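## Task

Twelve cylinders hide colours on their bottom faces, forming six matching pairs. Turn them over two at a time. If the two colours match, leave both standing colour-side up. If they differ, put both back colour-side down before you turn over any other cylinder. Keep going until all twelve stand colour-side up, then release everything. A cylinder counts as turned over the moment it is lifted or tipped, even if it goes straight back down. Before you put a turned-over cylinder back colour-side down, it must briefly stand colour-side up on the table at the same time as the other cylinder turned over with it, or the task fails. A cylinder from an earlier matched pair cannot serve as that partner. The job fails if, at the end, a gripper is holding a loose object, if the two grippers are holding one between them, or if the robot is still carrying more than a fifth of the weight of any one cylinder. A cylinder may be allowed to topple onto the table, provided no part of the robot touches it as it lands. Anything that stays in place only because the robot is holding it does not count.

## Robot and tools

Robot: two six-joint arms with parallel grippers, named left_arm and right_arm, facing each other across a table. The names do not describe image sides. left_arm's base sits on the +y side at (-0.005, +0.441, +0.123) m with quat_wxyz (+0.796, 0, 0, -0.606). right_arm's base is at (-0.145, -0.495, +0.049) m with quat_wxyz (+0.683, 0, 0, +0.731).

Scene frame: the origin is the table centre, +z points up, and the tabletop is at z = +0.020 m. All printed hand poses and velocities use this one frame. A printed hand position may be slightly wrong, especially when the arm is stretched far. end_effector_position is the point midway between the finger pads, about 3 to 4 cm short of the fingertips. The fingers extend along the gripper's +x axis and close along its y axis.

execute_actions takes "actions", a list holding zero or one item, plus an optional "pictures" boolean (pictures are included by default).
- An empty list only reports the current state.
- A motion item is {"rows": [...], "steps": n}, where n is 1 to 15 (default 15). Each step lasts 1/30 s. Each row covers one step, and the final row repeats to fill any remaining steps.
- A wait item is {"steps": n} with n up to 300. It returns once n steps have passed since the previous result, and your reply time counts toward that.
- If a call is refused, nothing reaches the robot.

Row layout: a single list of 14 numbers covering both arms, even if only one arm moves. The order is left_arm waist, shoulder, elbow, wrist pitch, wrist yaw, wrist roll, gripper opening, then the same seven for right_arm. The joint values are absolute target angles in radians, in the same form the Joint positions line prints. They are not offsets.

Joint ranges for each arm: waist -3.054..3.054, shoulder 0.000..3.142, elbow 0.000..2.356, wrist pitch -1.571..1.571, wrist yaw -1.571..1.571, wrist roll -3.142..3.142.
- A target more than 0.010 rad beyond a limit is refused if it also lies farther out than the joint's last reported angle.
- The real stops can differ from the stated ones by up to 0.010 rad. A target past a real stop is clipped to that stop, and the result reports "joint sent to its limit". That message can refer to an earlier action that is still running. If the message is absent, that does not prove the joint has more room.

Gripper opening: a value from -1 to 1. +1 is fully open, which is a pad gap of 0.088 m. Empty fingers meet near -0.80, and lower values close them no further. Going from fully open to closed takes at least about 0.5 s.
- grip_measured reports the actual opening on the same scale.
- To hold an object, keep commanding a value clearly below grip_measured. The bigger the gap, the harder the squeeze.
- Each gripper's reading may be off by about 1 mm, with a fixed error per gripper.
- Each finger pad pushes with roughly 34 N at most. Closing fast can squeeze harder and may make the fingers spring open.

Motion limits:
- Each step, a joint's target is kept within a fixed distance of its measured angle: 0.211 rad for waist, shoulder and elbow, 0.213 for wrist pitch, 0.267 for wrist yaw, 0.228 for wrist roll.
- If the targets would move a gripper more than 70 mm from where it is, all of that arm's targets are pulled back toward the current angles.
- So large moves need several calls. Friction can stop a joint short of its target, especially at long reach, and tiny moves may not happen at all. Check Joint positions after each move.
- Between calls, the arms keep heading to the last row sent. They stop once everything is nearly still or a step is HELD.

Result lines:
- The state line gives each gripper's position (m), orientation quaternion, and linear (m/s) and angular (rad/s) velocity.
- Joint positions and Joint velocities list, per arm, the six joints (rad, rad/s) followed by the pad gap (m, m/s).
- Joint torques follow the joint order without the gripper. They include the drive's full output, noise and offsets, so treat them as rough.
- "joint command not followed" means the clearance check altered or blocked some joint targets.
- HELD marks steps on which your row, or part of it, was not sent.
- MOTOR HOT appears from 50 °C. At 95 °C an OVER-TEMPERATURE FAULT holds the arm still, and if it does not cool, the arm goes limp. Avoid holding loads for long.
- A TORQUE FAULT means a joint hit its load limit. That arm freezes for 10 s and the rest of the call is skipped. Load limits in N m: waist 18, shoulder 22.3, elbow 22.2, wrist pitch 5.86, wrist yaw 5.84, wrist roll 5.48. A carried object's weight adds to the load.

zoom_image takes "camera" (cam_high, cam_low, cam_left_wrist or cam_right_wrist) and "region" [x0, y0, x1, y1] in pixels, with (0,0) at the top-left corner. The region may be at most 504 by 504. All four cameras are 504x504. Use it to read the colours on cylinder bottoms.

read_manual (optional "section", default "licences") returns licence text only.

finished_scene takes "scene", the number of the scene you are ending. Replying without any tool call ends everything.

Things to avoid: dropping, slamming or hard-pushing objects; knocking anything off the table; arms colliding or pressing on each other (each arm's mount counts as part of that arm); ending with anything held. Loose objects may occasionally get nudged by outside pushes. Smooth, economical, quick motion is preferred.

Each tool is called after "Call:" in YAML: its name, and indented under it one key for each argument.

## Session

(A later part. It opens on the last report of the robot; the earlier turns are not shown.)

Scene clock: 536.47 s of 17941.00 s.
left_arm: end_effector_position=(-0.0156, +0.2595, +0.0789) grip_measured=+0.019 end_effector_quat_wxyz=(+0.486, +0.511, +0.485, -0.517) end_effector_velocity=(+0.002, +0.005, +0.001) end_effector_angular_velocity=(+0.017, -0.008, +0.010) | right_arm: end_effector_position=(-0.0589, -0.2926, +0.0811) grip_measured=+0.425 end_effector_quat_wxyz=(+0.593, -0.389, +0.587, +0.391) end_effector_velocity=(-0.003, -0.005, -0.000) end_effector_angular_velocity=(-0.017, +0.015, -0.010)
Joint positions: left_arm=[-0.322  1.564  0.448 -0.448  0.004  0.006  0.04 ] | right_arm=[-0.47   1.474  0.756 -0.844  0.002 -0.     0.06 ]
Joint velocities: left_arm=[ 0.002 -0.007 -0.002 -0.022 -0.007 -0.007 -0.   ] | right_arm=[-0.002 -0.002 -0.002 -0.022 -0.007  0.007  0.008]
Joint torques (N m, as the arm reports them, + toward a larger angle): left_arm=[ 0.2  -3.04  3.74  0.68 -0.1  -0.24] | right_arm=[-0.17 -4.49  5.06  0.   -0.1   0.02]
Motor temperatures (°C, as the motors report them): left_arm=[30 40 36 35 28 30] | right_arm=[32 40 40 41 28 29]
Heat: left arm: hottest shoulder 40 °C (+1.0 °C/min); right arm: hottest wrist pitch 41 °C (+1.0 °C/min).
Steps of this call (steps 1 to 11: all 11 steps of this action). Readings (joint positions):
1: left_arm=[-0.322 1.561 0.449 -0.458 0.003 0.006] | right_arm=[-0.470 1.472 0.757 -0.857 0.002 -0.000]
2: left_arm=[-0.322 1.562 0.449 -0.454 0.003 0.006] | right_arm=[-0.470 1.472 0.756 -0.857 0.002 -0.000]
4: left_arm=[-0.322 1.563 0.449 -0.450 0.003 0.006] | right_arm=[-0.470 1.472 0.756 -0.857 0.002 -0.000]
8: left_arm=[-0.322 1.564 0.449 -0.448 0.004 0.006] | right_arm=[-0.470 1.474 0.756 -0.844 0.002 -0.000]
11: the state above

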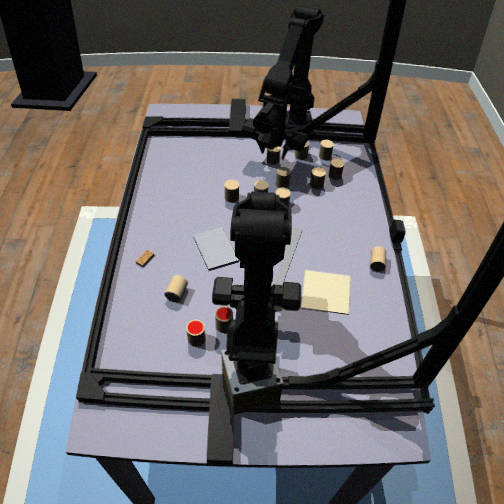

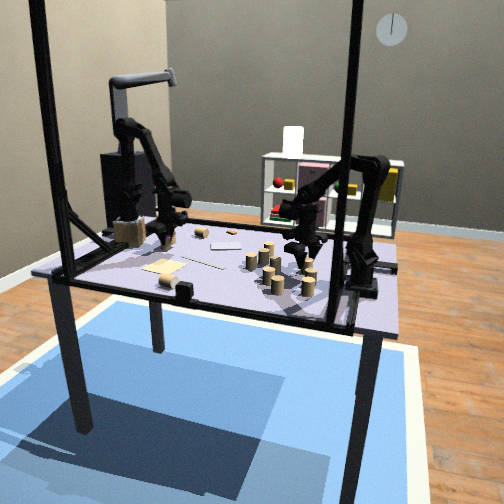

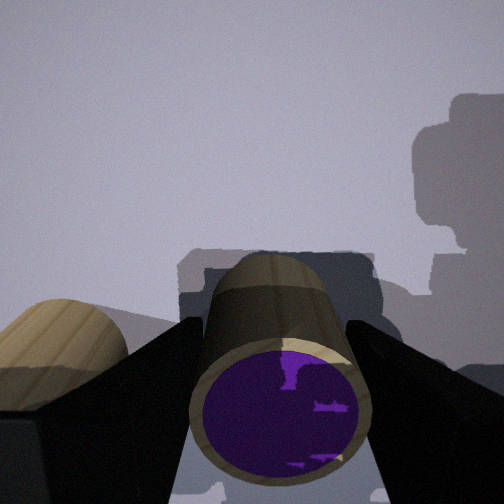

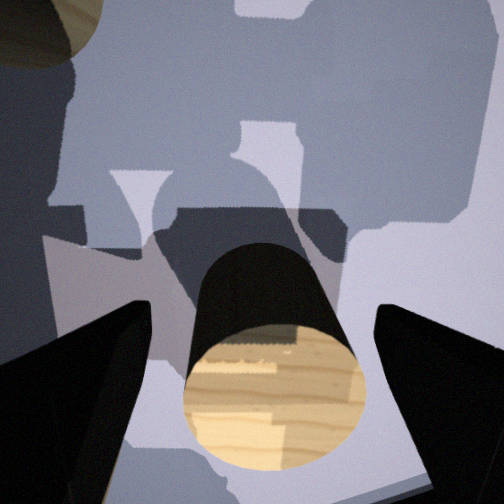

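Call:
execute_actions:
  actions:
    - {"rows":[[-0.32,1.5,0.48,-0.55,0,0,-0.4,-0.472,1.43,0.84,-0.98,0,0,0.45],[-0.32,1.5,0.48,-0.55,0,0,-0.4,-0.472,1.43,0.84,-0.98,0,0,0.45],[-0.32,1.4,0.55,-0.72,0,0,-0.4,-0.472,1.385,0.935,-1.12,0,0,0.45],[-0.32,1.4,0.55,-0.72,0,0,-0.4,-0.472,1.385,0.935,-1.12,0,0,0.45],[-0.32,1.25,0.64,-0.8,0,0,-0.4,-0.472,1.24,0.935,-1.12,0,0,0.45],[-0.32,1.25,0.64,-0.8,0,0,-0.4,-0.472,1.24,0.935,-1.12,0,0,0.45],[-0.32,1.25,0.64,-0.8,0,0,-0.4,-0.216,1.15,1.0,0.3,0,0,0.7],[-0.43,1.1,0.6,0.96,0,1.571,-0.4,-0.216,1.15,1.0,0.3,0,0,0.7]],"steps":15}
  pictures: false

Call:
execute_actions:
  actions:
    - {"rows":[[-0.43,1.15,0.4,0.96,0,1.571,-0.4,-0.216,1.2,0.9,0.64,0,0,0.7],[-0.43,1.15,0.4,0.96,0,1.571,-0.4,-0.216,1.2,0.9,0.64,0,0,0.7],[-0.43,1.15,0.4,0.96,0,1.571,-0.4,-0.216,1.2,0.9,0.64,0,0,0.7],[-0.43,1.15,0.4,0.96,0,1.571,-0.4,-0.216,1.2,0.9,0.64,0,0,0.7],[-0.43,1.15,0.4,0.96,0,1.571,-0.4,-0.216,1.2,0.9,0.64,0,0,0.7],[-0.43,1.15,0.4,0.96,0,1.571,-0.4,-0.216,1.2,0.9,0.64,0,0,0.7],[-0.43,1.15,0.4,0.96,0,1.571,-0.4,-0.216,1.2,0.9,0.64,0,0,0.7],[-0.43,1.15,0.4,0.96,0,1.571,-0.4,-0.216,1.27,0.7,0.64,0,0,0.7]],"steps":14}
  pictures: false

Call:
execute_actions:
  actions:
    - {"rows":[[-0.43,1.3,0.34,0.96,0,1.571,-0.4,-0.216,1.27,0.7,0.64,0,0,0.7],[-0.43,1.3,0.34,0.96,0,1.571,-0.4,-0.216,1.27,0.7,0.64,0,0,0.7],[-0.43,1.3,0.34,0.96,0,1.571,-0.4,-0.216,1.27,0.7,0.64,0,0,0.7],[-0.43,1.3,0.34,0.96,0,1.571,-0.4,-0.216,1.39,0.75,0.633,0,0,0.7],[-0.43,1.3,0.34,0.96,0,1.571,-0.4,-0.216,1.39,0.75,0.633,0,0,0.7],[-0.43,1.3,0.34,0.96,0,1.571,-0.4,-0.216,1.39,0.75,0.633,0,0,0.7],[-0.43,1.42,0.41,1.0,0,1.571,-0.4,-0.216,1.39,0.75,0.633,0,0,0.7]],"steps":13}
  pictures: false

Call:
execute_actions:
  actions:
    - {"rows":[[-0.43,1.51,0.48,1.03,0,1.571,-0.4,-0.216,1.39,0.75,0.633,0,0,0.7],[-0.43,1.51,0.48,1.03,0,1.571,-0.4,-0.216,1.39,0.75,0.633,0,0,0.7],[-0.43,1.57,0.54,1.03,0,1.571,-0.4,-0.216,1.39,0.75,0.633,0,0,0.7],[-0.43,1.57,0.54,1.03,0,1.571,-0.4,-0.216,1.39,0.75,0.633,0,0,0.7],[-0.43,1.63,0.605,1.025,0,1.571,-0.4,-0.216,1.39,0.75,0.633,0,0,0.7],[-0.43,1.63,0.605,1.025,0,1.571,-0.4,-0.216,1.39,0.75,0.633,0,0,0.7],[-0.43,1.695,0.674,1.021,0,1.571,-0.4,-0.216,1.39,0.75,0.633,0,0,0.7],[-0.43,1.695,0.674,1.021,0,1.571,-0.4,-0.216,1.39,0.75,0.633,0,0,0.7],[-0.43,1.76,0.748,1.015,0,1.571,-0.4,-0.216,1.39,0.75,0.633,0,0,0.7]],"steps":13}
  pictures: false

Call:
execute_actions:
  actions:
    - {"rows":[[-0.43,1.76,0.748,1.015,0,1.571,-0.4,-0.216,1.39,0.75,0.633,0,0,-0.4]],"steps":10}
  pictures: false

Call:
execute_actions:
  actions:
    - {"rows":[[-0.43,1.76,0.748,1.015,0,1.571,0.7,-0.216,1.39,0.75,0.633,0,0,-0.4],[-0.43,1.76,0.748,1.015,0,1.571,0.7,-0.216,1.39,0.75,0.633,0,0,-0.4],[-0.43,1.76,0.748,1.015,0,1.571,0.7,-0.216,1.39,0.75,0.633,0,0,-0.4],[-0.43,1.76,0.748,1.015,0,1.571,0.7,-0.216,1.39,0.75,0.633,0,0,-0.4],[-0.43,1.76,0.748,1.015,0,1.571,0.7,-0.216,1.39,0.75,0.633,0,0,-0.4],[-0.43,1.76,0.748,1.015,0,1.571,0.7,-0.216,1.39,0.75,0.633,0,0,-0.4],[-0.43,1.6,0.57,1.03,0,1.571,0.7,-0.216,1.39,0.75,0.633,0,0,-0.4],[-0.43,1.6,0.57,1.03,0,1.571,0.7,-0.216,1.39,0.75,0.633,0,0,-0.4],[-0.43,1.51,0.48,1.03,0,1.571,0.7,-0.216,1.27,0.63,0.64,0,0,-0.4],[-0.43,1.51,0.48,1.03,0,1.571,0.7,-0.216,1.27,0.63,0.64,0,0,-0.4],[-0.43,1.42,0.41,1.0,0,1.571,0.7,-0.216,1.27,0.63,0.64,0,0,-0.4]],"steps":13}
  pictures: false

Call:
execute_actions:
  actions:
    - {"rows":[[-0.43,1.2,0.3,0.96,0,1.571,0.7,-0.105,1.15,0.9,-1.27,0,0,-0.4]],"steps":15}
  pictures: false

Call:
execute_actions:
  actions:
    - {"rows":[[-0.43,1.2,0.3,0.96,0,1.571,0.7,-0.105,1.3,1.1,-1.27,0,0,-0.4]],"steps":11}
  pictures: false

Call:
execute_actions:
  actions:
    - {"rows":[[-0.43,1.2,0.3,0.96,0,1.571,0.7,-0.105,1.42,1.2,-1.27,0,0,-0.4],[-0.43,1.2,0.3,0.96,0,1.571,0.7,-0.105,1.42,1.2,-1.27,0,0,-0.4],[-0.43,1.2,0.3,0.96,0,1.571,0.7,-0.105,1.51,1.22,-1.27,0,0,-0.4],[-0.43,1.2,0.3,0.96,0,1.571,0.7,-0.105,1.51,1.22,-1.27,0,0,-0.4],[-0.43,1.2,0.3,0.96,0,1.571,0.7,-0.105,1.51,1.22,-1.27,0,0,-0.4],[-0.43,1.2,0.3,0.96,0,1.571,0.7,-0.105,1.51,1.22,-1.27,0,0,-0.4],[-0.43,1.2,0.3,0.96,0,1.571,0.7,-0.105,1.535,1.155,-1.19,0,0,-0.4],[-0.43,1.2,0.3,0.96,0,1.571,0.7,-0.105,1.535,1.155,-1.19,0,0,-0.4],[-0.43,1.2,0.3,0.96,0,1.571,0.7,-0.105,1.562,1.092,-1.104,0,0,-0.4]],"steps":11}
  pictures: false

Call:
execute_actions:
  actions:
    - {"rows":[[-0.43,1.2,0.3,0.96,0,1.571,0.7,-0.105,1.578,1.057,-1.052,0,0,-0.4],[-0.43,1.2,0.3,0.96,0,1.571,0.7,-0.105,1.578,1.057,-1.052,0,0,-0.4],[-0.43,1.2,0.3,0.96,0,1.571,0.7,-0.105,1.595,1.02,-1.0,0,0,-0.4],[-0.43,1.2,0.3,0.96,0,1.571,0.7,-0.105,1.595,1.02,-1.0,0,0,-0.4],[-0.43,1.2,0.3,0.96,0,1.571,0.7,-0.105,1.612,0.985,-0.948,0,0,-0.4],[-0.43,1.2,0.3,0.96,0,1.571,0.7,-0.105,1.612,0.985,-0.948,0,0,-0.4],[-0.43,1.2,0.3,0.96,0,1.571,0.7,-0.105,1.627,0.954,-0.902,0,0,-0.4],[-0.43,1.2,0.3,0.96,0,1.571,0.7,-0.105,1.627,0.954,-0.902,0,0,-0.4],[-0.43,1.2,0.3,0.96,0,1.571,0.7,-0.105,1.638,0.932,-0.87,0,0,-0.4],[-0.43,1.2,0.3,0.96,0,1.571,0.7,-0.105,1.638,0.932,-0.87,0,0,-0.4],[-0.43,1.2,0.3,0.96,0,1.571,0.7,-0.105,1.645,0.916,-0.847,0,0,-0.4],[-0.43,1.2,0.3,0.96,0,1.571,0.7,-0.105,1.645,0.916,-0.847,0,0,-0.4],[-0.43,1.2,0.3,0.96,0,1.571,0.7,-0.105,1.649,0.905,-0.83,0,0,-0.4]],"steps":15}
  pictures: false

Call:
execute_actions:
  actions:
    - {"rows":[[-0.43,1.2,0.3,0.96,0,1.571,0.7,-0.105,1.649,0.905,-0.83,0,0,-0.4],[-0.43,1.2,0.3,0.96,0,1.571,0.7,-0.105,1.649,0.905,-0.83,0,0,-0.4],[-0.43,1.2,0.3,0.96,0,1.571,0.7,-0.105,1.645,0.916,-0.847,0,0,0.4]],"steps":10}
  pictures: false

Call:
execute_actions:
  actions:
    - {"rows":[[-0.43,1.2,0.3,0.96,0,1.571,0.7,-0.105,1.6,1.0,-0.975,0,0,0.4],[-0.43,1.2,0.3,0.96,0,1.571,0.7,-0.105,1.6,1.0,-0.975,0,0,0.4],[-0.43,1.2,0.3,0.96,0,1.571,0.7,-0.105,1.55,1.12,-1.14,0,0,0.4],[-0.43,1.2,0.3,0.96,0,1.571,0.7,-0.105,1.55,1.12,-1.14,0,0,0.4],[-0.43,1.2,0.3,0.96,0,1.571,0.7,-0.105,1.55,1.12,-1.14,0,0,0.4],[-0.43,1.2,0.3,0.96,0,1.571,0.7,-0.105,1.5,1.12,-1.17,0,0,0.4],[-0.43,1.2,0.3,0.96,0,1.571,0.7,0.1,1.38,1.02,-1.2,0,0,0.4],[-0.43,1.2,0.3,0.96,0,1.571,0.7,0.2,1.38,1.02,-1.2,0,0,0.4],[-0.43,1.2,0.3,0.96,0,1.571,0.7,0.4,1.24,0.88,-1.2,0,0,0.4]],"steps":15}
  pictures: false

Call:
execute_actions:
  actions:
    - {"rows":[[-0.43,1.2,0.3,0.96,0,1.571,0.7,0.4,1.255,0.833,-1.149,0,0,0.4]],"steps":8}

Scene clock: 563.33 s of 17941.00 s.
left_arm: end_effector_position=(-0.0516, +0.1417, +0.2427) grip_measured=+0.019 end_effector_quat_wxyz=(+0.514, +0.427, +0.064, -0.741) end_effector_velocity=(-0.054, -0.263, +0.291) end_effector_angular_velocity=(-2.005, -1.088, -1.387) | right_arm: end_effector_position=(-0.0943, -0.1746, +0.2610) grip_measured=+0.691 end_effector_quat_wxyz=(+0.706, -0.242, +0.284, +0.603) end_effector_velocity=(+0.003, +0.276, +0.353) end_effector_angular_velocity=(+1.997, -0.330, +0.129)
Joint positions: left_arm=[-0.424  1.114  0.599 -0.258 -0.003  0.499  0.04 ] | right_arm=[-0.227  1.163  0.99  -0.59  -0.001 -0.     0.073]
Joint velocities: left_arm=[-0.046 -0.056 -0.002  1.766 -0.007  1.927 -0.   ] | right_arm=[ 0.129 -0.12   0.066  1.839  0.007 -0.007  0.005]
Joint torques (N m, as the arm reports them, + toward a larger angle): left_arm=[-0.17 -4.03  7.58  2.02  0.15  0.16] | right_arm=[-0.17 -4.84  7.9   1.15 -0.01  0.03]
Motor temperatures (°C, as the motors report them): left_arm=[30 39 36 34 28 30] | right_arm=[32 39 38 39 28 29]
Heat: left arm: hottest shoulder 39 °C (+0.0 °C/min); right arm: hottest shoulder 39 °C (-1.0 °C/min).
Steps of this call (steps 1 to 15: the robot went on to your last target; steps 16 to 791: nothing new was sent; steps 792 to 806: all 15 steps of this action). Readings (joint positions):
792: left_arm=[-0.322 1.557 0.452 -0.464 0.003 0.004] | right_arm=[-0.470 1.473 0.766 -0.874 0.002 -0.000]
793: left_arm=[-0.322 1.544 0.457 -0.498 0.003 0.004] | right_arm=[-0.470 1.469 0.782 -0.916 0.002 -0.000]
795: left_arm=[-0.322 1.487 0.490 -0.612 0.003 0.004] | right_arm=[-0.470 1.444 0.841 -1.021 0.002 -0.000]
799: left_arm=[-0.333 1.292 0.590 -0.697 -0.003 0.046] | right_arm=[-0.421 1.275 0.920 -1.006 0.009 -0.000]
806: the state above

Scene clock: 563.80 s of 17941.00 s.
left_arm: end_effector_position=(-0.0598, +0.0968, +0.3089) grip_measured=+0.018 end_effector_quat_wxyz=(+0.454, +0.466, -0.453, -0.609) end_effector_velocity=(-0.007, -0.061, +0.390) end_effector_angular_velocity=(-2.074, -1.556, -0.277) | right_arm: end_effector_position=(-0.0871, -0.1099, +0.2589) grip_measured=+0.700 end_effector_quat_wxyz=(+0.750, -0.097, +0.113, +0.645) end_effector_velocity=(+0.013, +0.084, +0.131) end_effector_angular_velocity=(+1.156, -0.209, +0.015)
Joint positions: left_arm=[-0.428  1.156  0.396  0.601 -0.003  1.412  0.04 ] | right_arm=[-0.219  1.273  0.704  0.269 -0.001 -0.     0.073]
Joint velocities: left_arm=[-0.002 -0.002 -0.002  1.81  -0.022  1.883 -0.001] | right_arm=[-0.002  0.212 -0.335  1.722 -0.007 -0.037  0.   ]
Joint torques (N m, as the arm reports them, + toward a larger angle): left_arm=[-0.21 -3.9   7.74  2.47  0.15  0.1 ] | right_arm=[ 0.26 -7.48  9.74  2.41 -0.01  0.  ]
Motor temperatures (°C, as the motors report them): left_arm=[30 39 36 35 28 30] | right_arm=[32 39 39 39 28 29]
Heat: left arm: hottest shoulder 39 °C (+0.0 °C/min); right arm: hottest shoulder 39 °C (-1.0 °C/min).
Steps of this call (steps 1 to 14: all 14 steps of this action). Readings (joint positions):
1: left_arm=[-0.425 1.116 0.570 -0.173 -0.003 0.565] | right_arm=[-0.224 1.163 0.984 -0.524 -0.001 -0.000]
2: left_arm=[-0.426 1.117 0.536 -0.103 -0.003 0.630] | right_arm=[-0.222 1.163 0.971 -0.458 -0.001 -0.000]
4: left_arm=[-0.427 1.132 0.462 -0.002 -0.003 0.761] | right_arm=[-0.221 1.173 0.940 -0.338 -0.001 -0.000]
8: left_arm=[-0.427 1.158 0.395 0.227 -0.003 1.023] | right_arm=[-0.219 1.205 0.880 -0.078 -0.001 -0.000]
14: the state above

Scene clock: 564.23 s of 17941.00 s.
left_arm: end_effector_position=(-0.0642, +0.0690, +0.3057) grip_measured=+0.018 end_effector_quat_wxyz=(+0.455, +0.465, -0.530, -0.545) end_effector_velocity=(-0.002, -0.012, -0.001) end_effector_angular_velocity=(-0.033, -0.002, +0.005) | right_arm: end_effector_position=(-0.0823, -0.0787, +0.3124) grip_measured=+0.700 end_effector_quat_wxyz=(+0.758, -0.003, +0.004, +0.652) end_effector_velocity=(+0.000, +0.001, +0.018) end_effector_angular_velocity=(+0.079, -0.019, +0.005)
Joint positions: left_arm=[-0.428  1.409  0.396  0.988 -0.003  1.564  0.04 ] | right_arm=[-0.219  1.382  0.746  0.626 -0.001 -0.     0.073]
Joint velocities: left_arm=[-0.002  0.09   0.027  0.095 -0.007  0.007  0.   ] | right_arm=[-0.002  0.002  0.002  0.081 -0.007 -0.007 -0.   ]
Joint torques (N m, as the arm reports them, + toward a larger angle): left_arm=[-0.22 -3.87  7.79  2.4   0.16  0.13] | right_arm=[ 0.2  -5.2   7.83  1.59 -0.01  0.02]
Motor temperatures (°C, as the motors report them): left_arm=[30 39 36 35 28 30] | right_arm=[32 39 39 39 28 29]
Heat: left arm: hottest shoulder 39 °C (+0.0 °C/min); right arm: hottest shoulder 39 °C (-1.0 °C/min).
Steps of this call (steps 1 to 13: all 13 steps of this action). Readings (joint positions):
1: left_arm=[-0.428 1.176 0.391 0.676 -0.003 1.461] | right_arm=[-0.219 1.277 0.697 0.329 -0.001 -0.000]
2: left_arm=[-0.428 1.203 0.387 0.748 -0.003 1.493] | right_arm=[-0.219 1.278 0.695 0.393 -0.001 -0.000]
4: left_arm=[-0.428 1.257 0.370 0.844 -0.003 1.532] | right_arm=[-0.219 1.288 0.703 0.517 -0.001 -0.000]
8: left_arm=[-0.428 1.343 0.364 0.954 -0.003 1.558] | right_arm=[-0.219 1.354 0.746 0.606 -0.001 -0.000]
13: the state above

Scene clock: 564.67 s of 17941.00 s.
left_arm: end_effector_position=(-0.0778, -0.0162, +0.3094) grip_measured=+0.018 end_effector_quat_wxyz=(+0.460, +0.459, -0.535, -0.539) end_effector_velocity=(-0.006, -0.051, -0.020) end_effector_angular_velocity=(+0.035, -0.013, +0.020) | right_arm: end_effector_position=(-0.0823, -0.0786, +0.3134) grip_measured=+0.700 end_effector_quat_wxyz=(+0.758, -0.002, +0.002, +0.652) end_effector_velocity=(+0.002, -0.001, -0.002) end_effector_angular_velocity=(-0.006, +0.008, -0.010)
Joint positions: left_arm=[-0.428  1.74   0.723  1.015 -0.003  1.565  0.04 ] | right_arm=[-0.219  1.382  0.746  0.631 -0.001 -0.     0.073]
Joint velocities: left_arm=[-0.002  0.208  0.193 -0.022 -0.022  0.007 -0.   ] | right_arm=[-0.002 -0.002 -0.002 -0.007  0.007  0.007  0.   ]
Joint torques (N m, as the arm reports them, + toward a larger angle): left_arm=[-0.21 -6.25  7.41  2.09  0.14  0.12] | right_arm=[ 0.3  -5.1   7.87  1.55  0.    0.04]
Motor temperatures (°C, as the motors report them): left_arm=[30 39 36 35 28 30] | right_arm=[32 39 39 39 28 29]
Heat: left arm: hottest shoulder 39 °C (+0.0 °C/min); right arm: hottest shoulder 39 °C (-1.0 °C/min).
Steps of this call (steps 1 to 13: all 13 steps of this action). Readings (joint positions):
1: left_arm=[-0.428 1.424 0.405 0.997 -0.003 1.565] | right_arm=[-0.219 1.382 0.746 0.628 -0.001 -0.000]
2: left_arm=[-0.428 1.447 0.423 1.008 -0.003 1.565] | right_arm=[-0.219 1.382 0.746 0.630 -0.001 -0.000]
4: left_arm=[-0.428 1.508 0.479 1.017 -0.003 1.565] | right_arm=[-0.219 1.382 0.746 0.631 -0.001 -0.000]
8: left_arm=[-0.428 1.629 0.602 1.019 -0.003 1.565] | right_arm=[-0.219 1.382 0.746 0.631 -0.001 -0.000]
13: the state above

Scene clock: 565.00 s of 17941.00 s.
left_arm: end_effector_position=(-0.0794, -0.0195, +0.3093) grip_measured=+0.018 end_effector_quat_wxyz=(+0.460, +0.458, -0.536, -0.540) end_effector_velocity=(-0.002, +0.001, -0.001) end_effector_angular_velocity=(+0.011, +0.021, +0.000) | right_arm: end_effector_position=(-0.0816, -0.0787, +0.3135) grip_measured=+0.002 end_effector_quat_wxyz=(+0.759, -0.002, +0.002, +0.651) end_effector_velocity=(-0.000, -0.001, +0.001) end_effector_angular_velocity=(+0.006, -0.008, +0.005)
Joint positions: left_arm=[-0.43   1.753  0.736  1.014 -0.002  1.565  0.04 ] | right_arm=[-0.219  1.382  0.746  0.632  0.002 -0.     0.039]
Joint velocities: left_arm=[-0.007 -0.002 -0.002 -0.007 -0.007 -0.022 -0.   ] | right_arm=[-0.002 -0.002 -0.002  0.007 -0.007 -0.007 -0.   ]
Joint torques (N m, as the arm reports them, + toward a larger angle): left_arm=[-0.08 -5.79  7.76  2.09  0.11  0.11] | right_arm=[ 0.25 -5.13  7.85  1.52 -0.08  0.02]
Motor temperatures (°C, as the motors report them): left_arm=[30 39 36 35 28 30] | right_arm=[32 39 39 39 28 29]
Heat: left arm: hottest shoulder 39 °C (+0.0 °C/min); right arm: hottest shoulder 39 °C (-1.0 °C/min).
Steps of this call (steps 1 to 10: all 10 steps of this action). Readings (joint positions):
1: left_arm=[-0.428 1.745 0.727 1.015 -0.003 1.565] | right_arm=[-0.219 1.382 0.746 0.631 -0.001 -0.000]
2: left_arm=[-0.428 1.749 0.730 1.015 -0.003 1.565] | right_arm=[-0.219 1.382 0.746 0.631 -0.001 -0.000]
4: left_arm=[-0.428 1.752 0.734 1.015 -0.003 1.565] | right_arm=[-0.219 1.382 0.746 0.631 -0.001 -0.000]
8: left_arm=[-0.429 1.753 0.736 1.014 -0.002 1.565] | right_arm=[-0.219 1.382 0.746 0.632 0.002 -0.000]
10: the state above

Scene clock: 565.43 s of 17941.00 s.
left_arm: end_effector_position=(-0.0678, +0.0518, +0.3119) grip_measured=+0.693 end_effector_quat_wxyz=(+0.459, +0.459, -0.535, -0.540) end_effector_velocity=(+0.032, +0.195, +0.043) end_effector_angular_velocity=(-0.143, +0.016, +0.005) | right_arm: end_effector_position=(-0.0854, -0.1010, +0.3051) grip_measured=+0.002 end_effector_quat_wxyz=(+0.759, -0.003, +0.003, +0.651) end_effector_velocity=(-0.009, -0.059, -0.017) end_effector_angular_velocity=(+0.001, -0.008, +0.005)
Joint positions: left_arm=[-0.43   1.478  0.461  1.013 -0.002  1.565  0.073] | right_arm=[-0.218  1.298  0.652  0.636  0.002 -0.     0.039]
Joint velocities: left_arm=[-0.002 -0.872 -0.691 -0.037 -0.007  0.007 -0.004] | right_arm=[-0.002 -0.232 -0.237  0.007 -0.007 -0.007  0.   ]
Joint torques (N m, as the arm reports them, + toward a larger angle): left_arm=[-0.07 -3.81  6.83  1.67  0.12  0.11] | right_arm=[ 0.19 -6.33  7.17  1.62 -0.1   0.04]
Motor temperatures (°C, as the motors report them): left_arm=[30 39 36 35 28 30] | right_arm=[32 39 39 39 28 29]
Heat: left arm: hottest shoulder 39 °C (+0.0 °C/min); right arm: hottest shoulder 39 °C (-1.0 °C/min).
Steps of this call (steps 1 to 13: all 13 steps of this action). Readings (joint positions):
1: left_arm=[-0.430 1.753 0.736 1.014 -0.002 1.565] | right_arm=[-0.219 1.382 0.746 0.632 0.002 -0.000]
2: left_arm=[-0.430 1.753 0.736 1.014 -0.002 1.565] | right_arm=[-0.219 1.382 0.746 0.632 0.002 -0.000]
4: left_arm=[-0.430 1.753 0.737 1.014 -0.002 1.565] | right_arm=[-0.219 1.382 0.746 0.632 0.002 -0.000]
8: left_arm=[-0.430 1.700 0.676 1.018 -0.002 1.565] | right_arm=[-0.219 1.382 0.746 0.632 0.002 -0.000]
13: the state above

Scene clock: 565.93 s of 17941.00 s.
left_arm: end_effector_position=(-0.0598, +0.1017, +0.3320) grip_measured=+0.700 end_effector_quat_wxyz=(+0.476, +0.441, -0.550, -0.525) end_effector_velocity=(-0.001, +0.002, +0.006) end_effector_angular_velocity=(-0.020, +0.011, -0.000) | right_arm: end_effector_position=(-0.1310, -0.1363, +0.2935) grip_measured=+0.002 end_effector_quat_wxyz=(+0.702, -0.160, +0.166, +0.674) end_effector_velocity=(-0.010, -0.184, -0.373) end_effector_angular_velocity=(-1.896, +0.080, +0.020)
Joint positions: left_arm=[-0.43   1.208  0.307  0.962 -0.002  1.566  0.073] | right_arm=[-0.108  1.149  0.901 -0.217 -0.001 -0.     0.039]
Joint velocities: left_arm=[-0.007 -0.017 -0.002  0.007 -0.007 -0.007 -0.   ] | right_arm=[-0.002  0.007 -0.007 -1.883 -0.022 -0.007 -0.   ]
Joint torques (N m, as the arm reports them, + toward a larger angle): left_arm=[-0.09 -3.92  5.94  1.91  0.12  0.1 ] | right_arm=[ 0.18 -4.62  7.59  1.44 -0.01  0.04]
Motor temperatures (°C, as the motors report them): left_arm=[30 39 36 35 28 30] | right_arm=[32 39 39 39 28 29]
Heat: left arm: hottest shoulder 39 °C (+0.0 °C/min); right arm: hottest shoulder 39 °C (-1.0 °C/min).
Steps of this call (steps 1 to 15: all 15 steps of this action). Readings (joint positions):
1: left_arm=[-0.430 1.435 0.431 1.000 -0.002 1.565] | right_arm=[-0.212 1.282 0.665 0.595 0.007 -0.000]
2: left_arm=[-0.430 1.380 0.394 0.982 -0.002 1.566] | right_arm=[-0.195 1.270 0.690 0.543 0.007 -0.001]
4: left_arm=[-0.430 1.282 0.334 0.972 -0.002 1.566] | right_arm=[-0.156 1.239 0.760 0.450 0.003 -0.001]
8: left_arm=[-0.430 1.216 0.316 0.967 -0.002 1.566] | right_arm=[-0.111 1.159 0.884 0.223 -0.001 -0.000]
15: the state above

Scene clock: 566.30 s of 17941.00 s.
left_arm: end_effector_position=(-0.0598, +0.1018, +0.3324) grip_measured=+0.700 end_effector_quat_wxyz=(+0.477, +0.441, -0.550, -0.525) end_effector_velocity=(-0.000, +0.000, -0.005) end_effector_angular_velocity=(+0.023, +0.003, -0.005) | right_arm: end_effector_position=(-0.1338, -0.1987, +0.2197) grip_measured=+0.002 end_effector_quat_wxyz=(+0.613, -0.364, +0.379, +0.590) end_effector_velocity=(-0.018, -0.363, -0.196) end_effector_angular_velocity=(-1.925, +0.086, +0.032)
Joint positions: left_arm=[-0.43   1.206  0.307  0.962 -0.002  1.566  0.073] | right_arm=[-0.108  1.29   1.085 -0.901 -0.001 -0.     0.039]
Joint velocities: left_arm=[ 0.002 -0.002 -0.002 -0.022  0.007 -0.007 -0.   ] | right_arm=[ 0.002  0.046  0.002 -1.883 -0.022 -0.022 -0.   ]
Joint torques (N m, as the arm reports them, + toward a larger angle): left_arm=[-0.04 -3.89  5.92  1.89  0.12  0.1 ] | right_arm=[ 0.15 -4.42  8.71  0.71 -0.02  0.02]
Motor temperatures (°C, as the motors report them): left_arm=[30 39 36 35 28 30] | right_arm=[32 39 39 39 28 29]
Heat: left arm: hottest shoulder 39 °C (+0.0 °C/min); right arm: hottest shoulder 39 °C (-1.0 °C/min).
Steps of this call (steps 1 to 11: all 11 steps of this action). Readings (joint positions):
1: left_arm=[-0.430 1.207 0.307 0.962 -0.002 1.566] | right_arm=[-0.108 1.169 0.925 -0.296 -0.001 -0.000]
2: left_arm=[-0.430 1.207 0.307 0.962 -0.002 1.566] | right_arm=[-0.108 1.203 0.967 -0.356 -0.001 -0.000]
4: left_arm=[-0.430 1.207 0.307 0.962 -0.002 1.566] | right_arm=[-0.108 1.265 1.043 -0.461 -0.001 -0.000]
8: left_arm=[-0.430 1.206 0.307 0.962 -0.002 1.566] | right_arm=[-0.108 1.285 1.082 -0.715 -0.001 -0.000]
11: the state above

Scene clock: 566.67 s of 17941.00 s.
left_arm: end_effector_position=(-0.0598, +0.1018, +0.3324) grip_measured=+0.700 end_effector_quat_wxyz=(+0.477, +0.441, -0.550, -0.525) end_effector_velocity=(+0.003, +0.000, -0.002) end_effector_angular_velocity=(+0.011, +0.022, +0.018) | right_arm: end_effector_position=(-0.1350, -0.2296, +0.1575) grip_measured=+0.001 end_effector_quat_wxyz=(+0.517, -0.482, +0.502, +0.498) end_effector_velocity=(-0.000, -0.051, -0.195) end_effector_angular_velocity=(-0.510, +0.013, +0.005)
Joint positions: left_arm=[-0.43   1.206  0.307  0.962 -0.002  1.566  0.073] | right_arm=[-0.108  1.533  1.131 -1.137 -0.001 -0.     0.039]
Joint velocities: left_arm=[-0.002 -0.002 -0.002 -0.007 -0.022 -0.022  0.   ] | right_arm=[-0.002  0.349 -0.432  0.271  0.007 -0.007 -0.   ]
Joint torques (N m, as the arm reports them, + toward a larger angle): left_arm=[-0.05 -3.9   5.9   1.89  0.12  0.09] | right_arm=[ 0.21 -5.9   5.71  0.17 -0.03  0.01]
Motor temperatures (°C, as the motors report them): left_arm=[30 39 36 35 28 30] | right_arm=[32 39 39 39 28 29]
Heat: left arm: hottest shoulder 39 °C (+0.0 °C/min); right arm: hottest shoulder 39 °C (-1.0 °C/min).
Steps of this call (steps 1 to 11: all 11 steps of this action). Readings (joint positions):
1: left_arm=[-0.430 1.206 0.307 0.962 -0.002 1.566] | right_arm=[-0.108 1.309 1.100 -0.976 -0.001 -0.000]
2: left_arm=[-0.430 1.206 0.307 0.962 -0.002 1.566] | right_arm=[-0.108 1.335 1.126 -1.038 -0.001 -0.000]
4: left_arm=[-0.430 1.206 0.307 0.962 -0.002 1.566] | right_arm=[-0.108 1.412 1.179 -1.143 -0.001 -0.000]
8: left_arm=[-0.430 1.206 0.307 0.962 -0.002 1.566] | right_arm=[-0.108 1.500 1.181 -1.206 -0.001 -0.000]
11: the state above

Scene clock: 567.17 s of 17941.00 s.
left_arm: end_effector_position=(-0.0598, +0.1018, +0.3324) grip_measured=+0.700 end_effector_quat_wxyz=(+0.477, +0.441, -0.550, -0.525) end_effector_velocity=(+0.000, +0.000, -0.002) end_effector_angular_velocity=(+0.008, +0.007, +0.004) | right_arm: end_effector_position=(-0.1351, -0.2330, +0.0816) grip_measured=+0.001 end_effector_quat_wxyz=(+0.511, -0.489, +0.509, +0.491) end_effector_velocity=(-0.004, -0.010, -0.041) end_effector_angular_velocity=(-0.011, +0.022, +0.010)
Joint positions: left_arm=[-0.43   1.206  0.307  0.962 -0.002  1.566  0.073] | right_arm=[-0.108  1.637  0.919 -0.848 -0.001 -0.     0.039]
Joint velocities: left_arm=[-0.002 -0.002 -0.002 -0.007 -0.007 -0.007 -0.   ] | right_arm=[ 0.002  0.051 -0.129  0.168 -0.022 -0.007 -0.   ]
Joint torques (N m, as the arm reports them, + toward a larger angle): left_arm=[-0.05 -3.91  5.91  1.89  0.12  0.09] | right_arm=[ 0.19 -5.42  5.4   0.29 -0.04  0.03]
Motor temperatures (°C, as the motors report them): left_arm=[30 39 36 35 28 30] | right_arm=[32 39 39 39 28 29]
Heat: left arm: hottest shoulder 39 °C (+0.0 °C/min); right arm: hottest shoulder 39 °C (-1.0 °C/min).
Steps of this call (steps 1 to 15: all 15 steps of this action). Readings (joint positions):
1: left_arm=[-0.430 1.206 0.307 0.962 -0.002 1.566] | right_arm=[-0.108 1.545 1.113 -1.119 -0.001 -0.000]
2: left_arm=[-0.430 1.206 0.307 0.962 -0.002 1.566] | right_arm=[-0.108 1.553 1.095 -1.096 -0.001 -0.000]
4: left_arm=[-0.430 1.206 0.307 0.962 -0.002 1.566] | right_arm=[-0.108 1.570 1.060 -1.046 -0.001 -0.000]
8: left_arm=[-0.430 1.206 0.307 0.962 -0.002 1.566] | right_arm=[-0.108 1.602 0.993 -0.949 -0.001 -0.000]
15: the state above

Scene clock: 567.50 s of 17941.00 s.
left_arm: end_effector_position=(-0.0598, +0.1018, +0.3324) grip_measured=+0.700 end_effector_quat_wxyz=(+0.477, +0.441, -0.550, -0.525) end_effector_velocity=(+0.000, +0.000, -0.005) end_effector_angular_velocity=(+0.021, -0.010, +0.005) | right_arm: end_effector_position=(-0.1352, -0.2342, +0.0799) grip_measured=+0.367 end_effector_quat_wxyz=(+0.510, -0.490, +0.510, +0.490) end_effector_velocity=(-0.003, -0.002, +0.000) end_effector_angular_velocity=(-0.006, +0.022, +0.005)
Joint positions: left_arm=[-0.43   1.206  0.307  0.962 -0.002  1.566  0.073] | right_arm=[-0.108  1.639  0.913 -0.844 -0.001 -0.     0.057]
Joint velocities: left_arm=[-0.002 -0.002 -0.002 -0.022 -0.007  0.007  0.   ] | right_arm=[-0.002 -0.002 -0.002 -0.007 -0.022 -0.007  0.01 ]
Joint torques (N m, as the arm reports them, + toward a larger angle): left_arm=[-0.05 -3.83  5.93  1.9   0.11  0.09] | right_arm=[ 0.21 -5.76  5.98 -0.04  0.01  0.04]
Motor temperatures (°C, as the motors report them): left_arm=[30 39 36 35 28 30] | right_arm=[32 39 39 39 28 29]
Heat: left arm: hottest shoulder 39 °C (+0.0 °C/min); right arm: hottest shoulder 39 °C (-1.0 °C/min).
Steps of this call (steps 1 to 10: all 10 steps of this action). Readings (joint positions):
1: left_arm=[-0.430 1.206 0.307 0.962 -0.002 1.566] | right_arm=[-0.108 1.639 0.916 -0.843 -0.001 -0.000]
2: left_arm=[-0.430 1.206 0.307 0.962 -0.002 1.566] | right_arm=[-0.108 1.639 0.914 -0.841 -0.001 -0.000]
4: left_arm=[-0.430 1.206 0.307 0.962 -0.002 1.566] | right_arm=[-0.108 1.639 0.913 -0.840 -0.001 -0.000]
8: left_arm=[-0.430 1.206 0.307 0.962 -0.002 1.566] | right_arm=[-0.108 1.639 0.913 -0.844 -0.001 -0.000]
10: the state above

Scene clock: 568.00 s of 17941.00 s.
left_arm: end_effector_position=(-0.0598, +0.1018, +0.3324) grip_measured=+0.700 end_effector_quat_wxyz=(+0.477, +0.441, -0.550, -0.525) end_effector_velocity=(+0.000, -0.000, -0.003) end_effector_angular_velocity=(+0.013, +0.006, +0.004) | right_arm: end_effector_position=(-0.2249, -0.3200, +0.1548) grip_measured=+0.400 end_effector_quat_wxyz=(+0.385, -0.590, +0.384, +0.597) end_effector_velocity=(-0.107, -0.098, -0.025) end_effector_angular_velocity=(-0.068, -0.022, +0.718)
Joint positions: left_arm=[-0.43   1.206  0.307  0.962 -0.002  1.566  0.073] | right_arm=[ 0.354  1.262  0.898 -1.197 -0.004  0.001  0.059]
Joint velocities: left_arm=[-0.002  0.002 -0.002 -0.007 -0.007 -0.007 -0.   ] | right_arm=[ 0.711 -0.11  -0.173 -0.007 -0.007 -0.007 -0.   ]
Joint torques (N m, as the arm reports them, + toward a larger angle): left_arm=[-0.07 -3.9   5.93  1.9   0.12  0.09] | right_arm=[-1.03 -5.21  5.85  0.19  0.09 -0.02]
Motor temperatures (°C, as the motors report them): left_arm=[30 39 36 35 28 30] | right_arm=[32 39 39 39 28 29]
Heat: left arm: hottest shoulder 39 °C (+0.0 °C/min); right arm: hottest shoulder 39 °C (-1.0 °C/min).
Steps of this call (steps 1 to 15: all 15 steps of this action). Readings (joint positions):
1: left_arm=[-0.430 1.206 0.307 0.962 -0.002 1.566] | right_arm=[-0.108 1.638 0.926 -0.874 -0.001 -0.000]
2: left_arm=[-0.430 1.206 0.307 0.962 -0.002 1.566] | right_arm=[-0.108 1.637 0.942 -0.913 -0.001 -0.000]
4: left_arm=[-0.430 1.206 0.307 0.962 -0.002 1.566] | right_arm=[-0.108 1.617 1.009 -1.026 -0.001 -0.000]
8: left_arm=[-0.430 1.206 0.307 0.962 -0.002 1.566] | right_arm=[-0.042 1.493 1.076 -1.134 0.013 0.000]
15: the state above

Scene clock: 568.27 s of 17941.00 s.
left_arm: end_effector_position=(-0.0598, +0.1018, +0.3324) grip_measured=+0.700 end_effector_quat_wxyz=(+0.477, +0.441, -0.550, -0.525) end_effector_velocity=(+0.000, +0.000, -0.005) end_effector_angular_velocity=(+0.025, +0.019, +0.004) | right_arm: end_effector_position=(-0.2296, -0.3277, +0.1414) grip_measured=+0.400 end_effector_quat_wxyz=(+0.372, -0.600, +0.373, +0.602) end_effector_velocity=(-0.006, +0.000, -0.001) end_effector_angular_velocity=(+0.012, +0.014, +0.044)
Joint positions: left_arm=[-0.43   1.206  0.307  0.962 -0.002  1.566  0.073] | right_arm=[ 0.395  1.258  0.842 -1.153 -0.002  0.001  0.059]
Joint velocities: left_arm=[-0.002 -0.002 -0.002 -0.022 -0.007 -0.022  0.   ] | right_arm=[ 0.022 -0.002 -0.007  0.022 -0.007 -0.022  0.   ]
Joint torques (N m, as the arm reports them, + toward a larger angle): left_arm=[ 0.01 -3.88  5.89  1.89  0.12  0.09] | right_arm=[ 0.08 -4.01  5.23  0.28  0.04 -0.05]
Motor temperatures (°C, as the motors report them): left_arm=[30 39 36 35 28 30] | right_arm=[32 39 39 39 28 29]
Heat: left arm: hottest shoulder 39 °C (+0.0 °C/min); right arm: hottest shoulder 39 °C (-1.0 °C/min).
Steps of this call (steps 1 to 8: all 8 steps of this action). Readings (joint positions):
1: left_arm=[-0.430 1.206 0.307 0.962 -0.002 1.566] | right_arm=[0.372 1.259 0.888 -1.188 -0.004 0.001]
2: left_arm=[-0.430 1.206 0.307 0.962 -0.002 1.566] | right_arm=[0.381 1.258 0.876 -1.173 -0.004 0.001]
4: left_arm=[-0.430 1.206 0.307 0.962 -0.002 1.566] | right_arm=[0.390 1.258 0.855 -1.163 -0.003 0.001]
8: the state above

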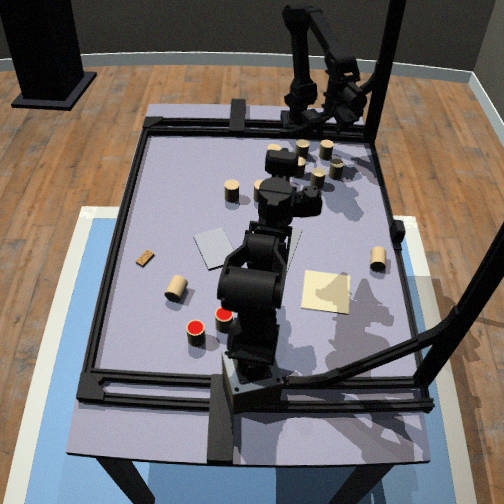

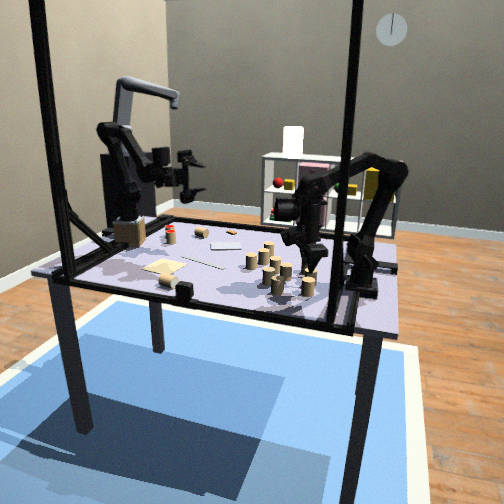

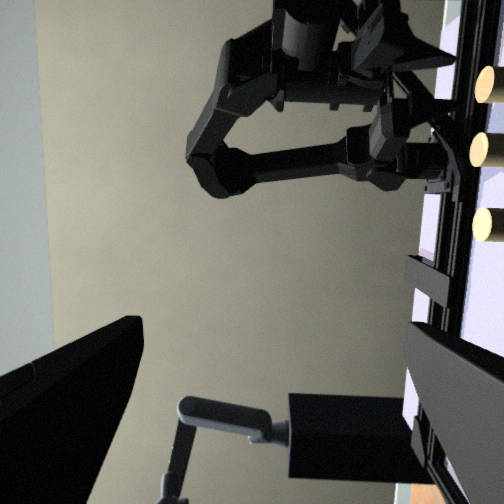

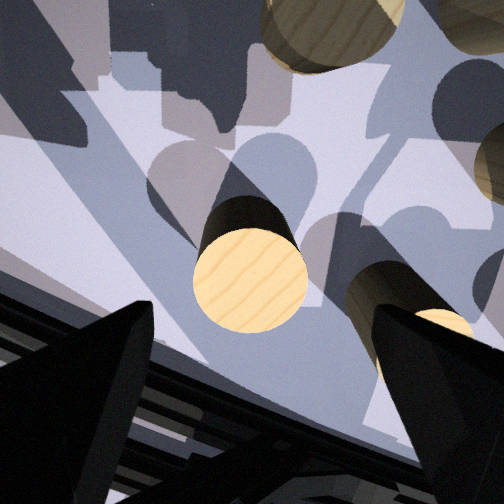

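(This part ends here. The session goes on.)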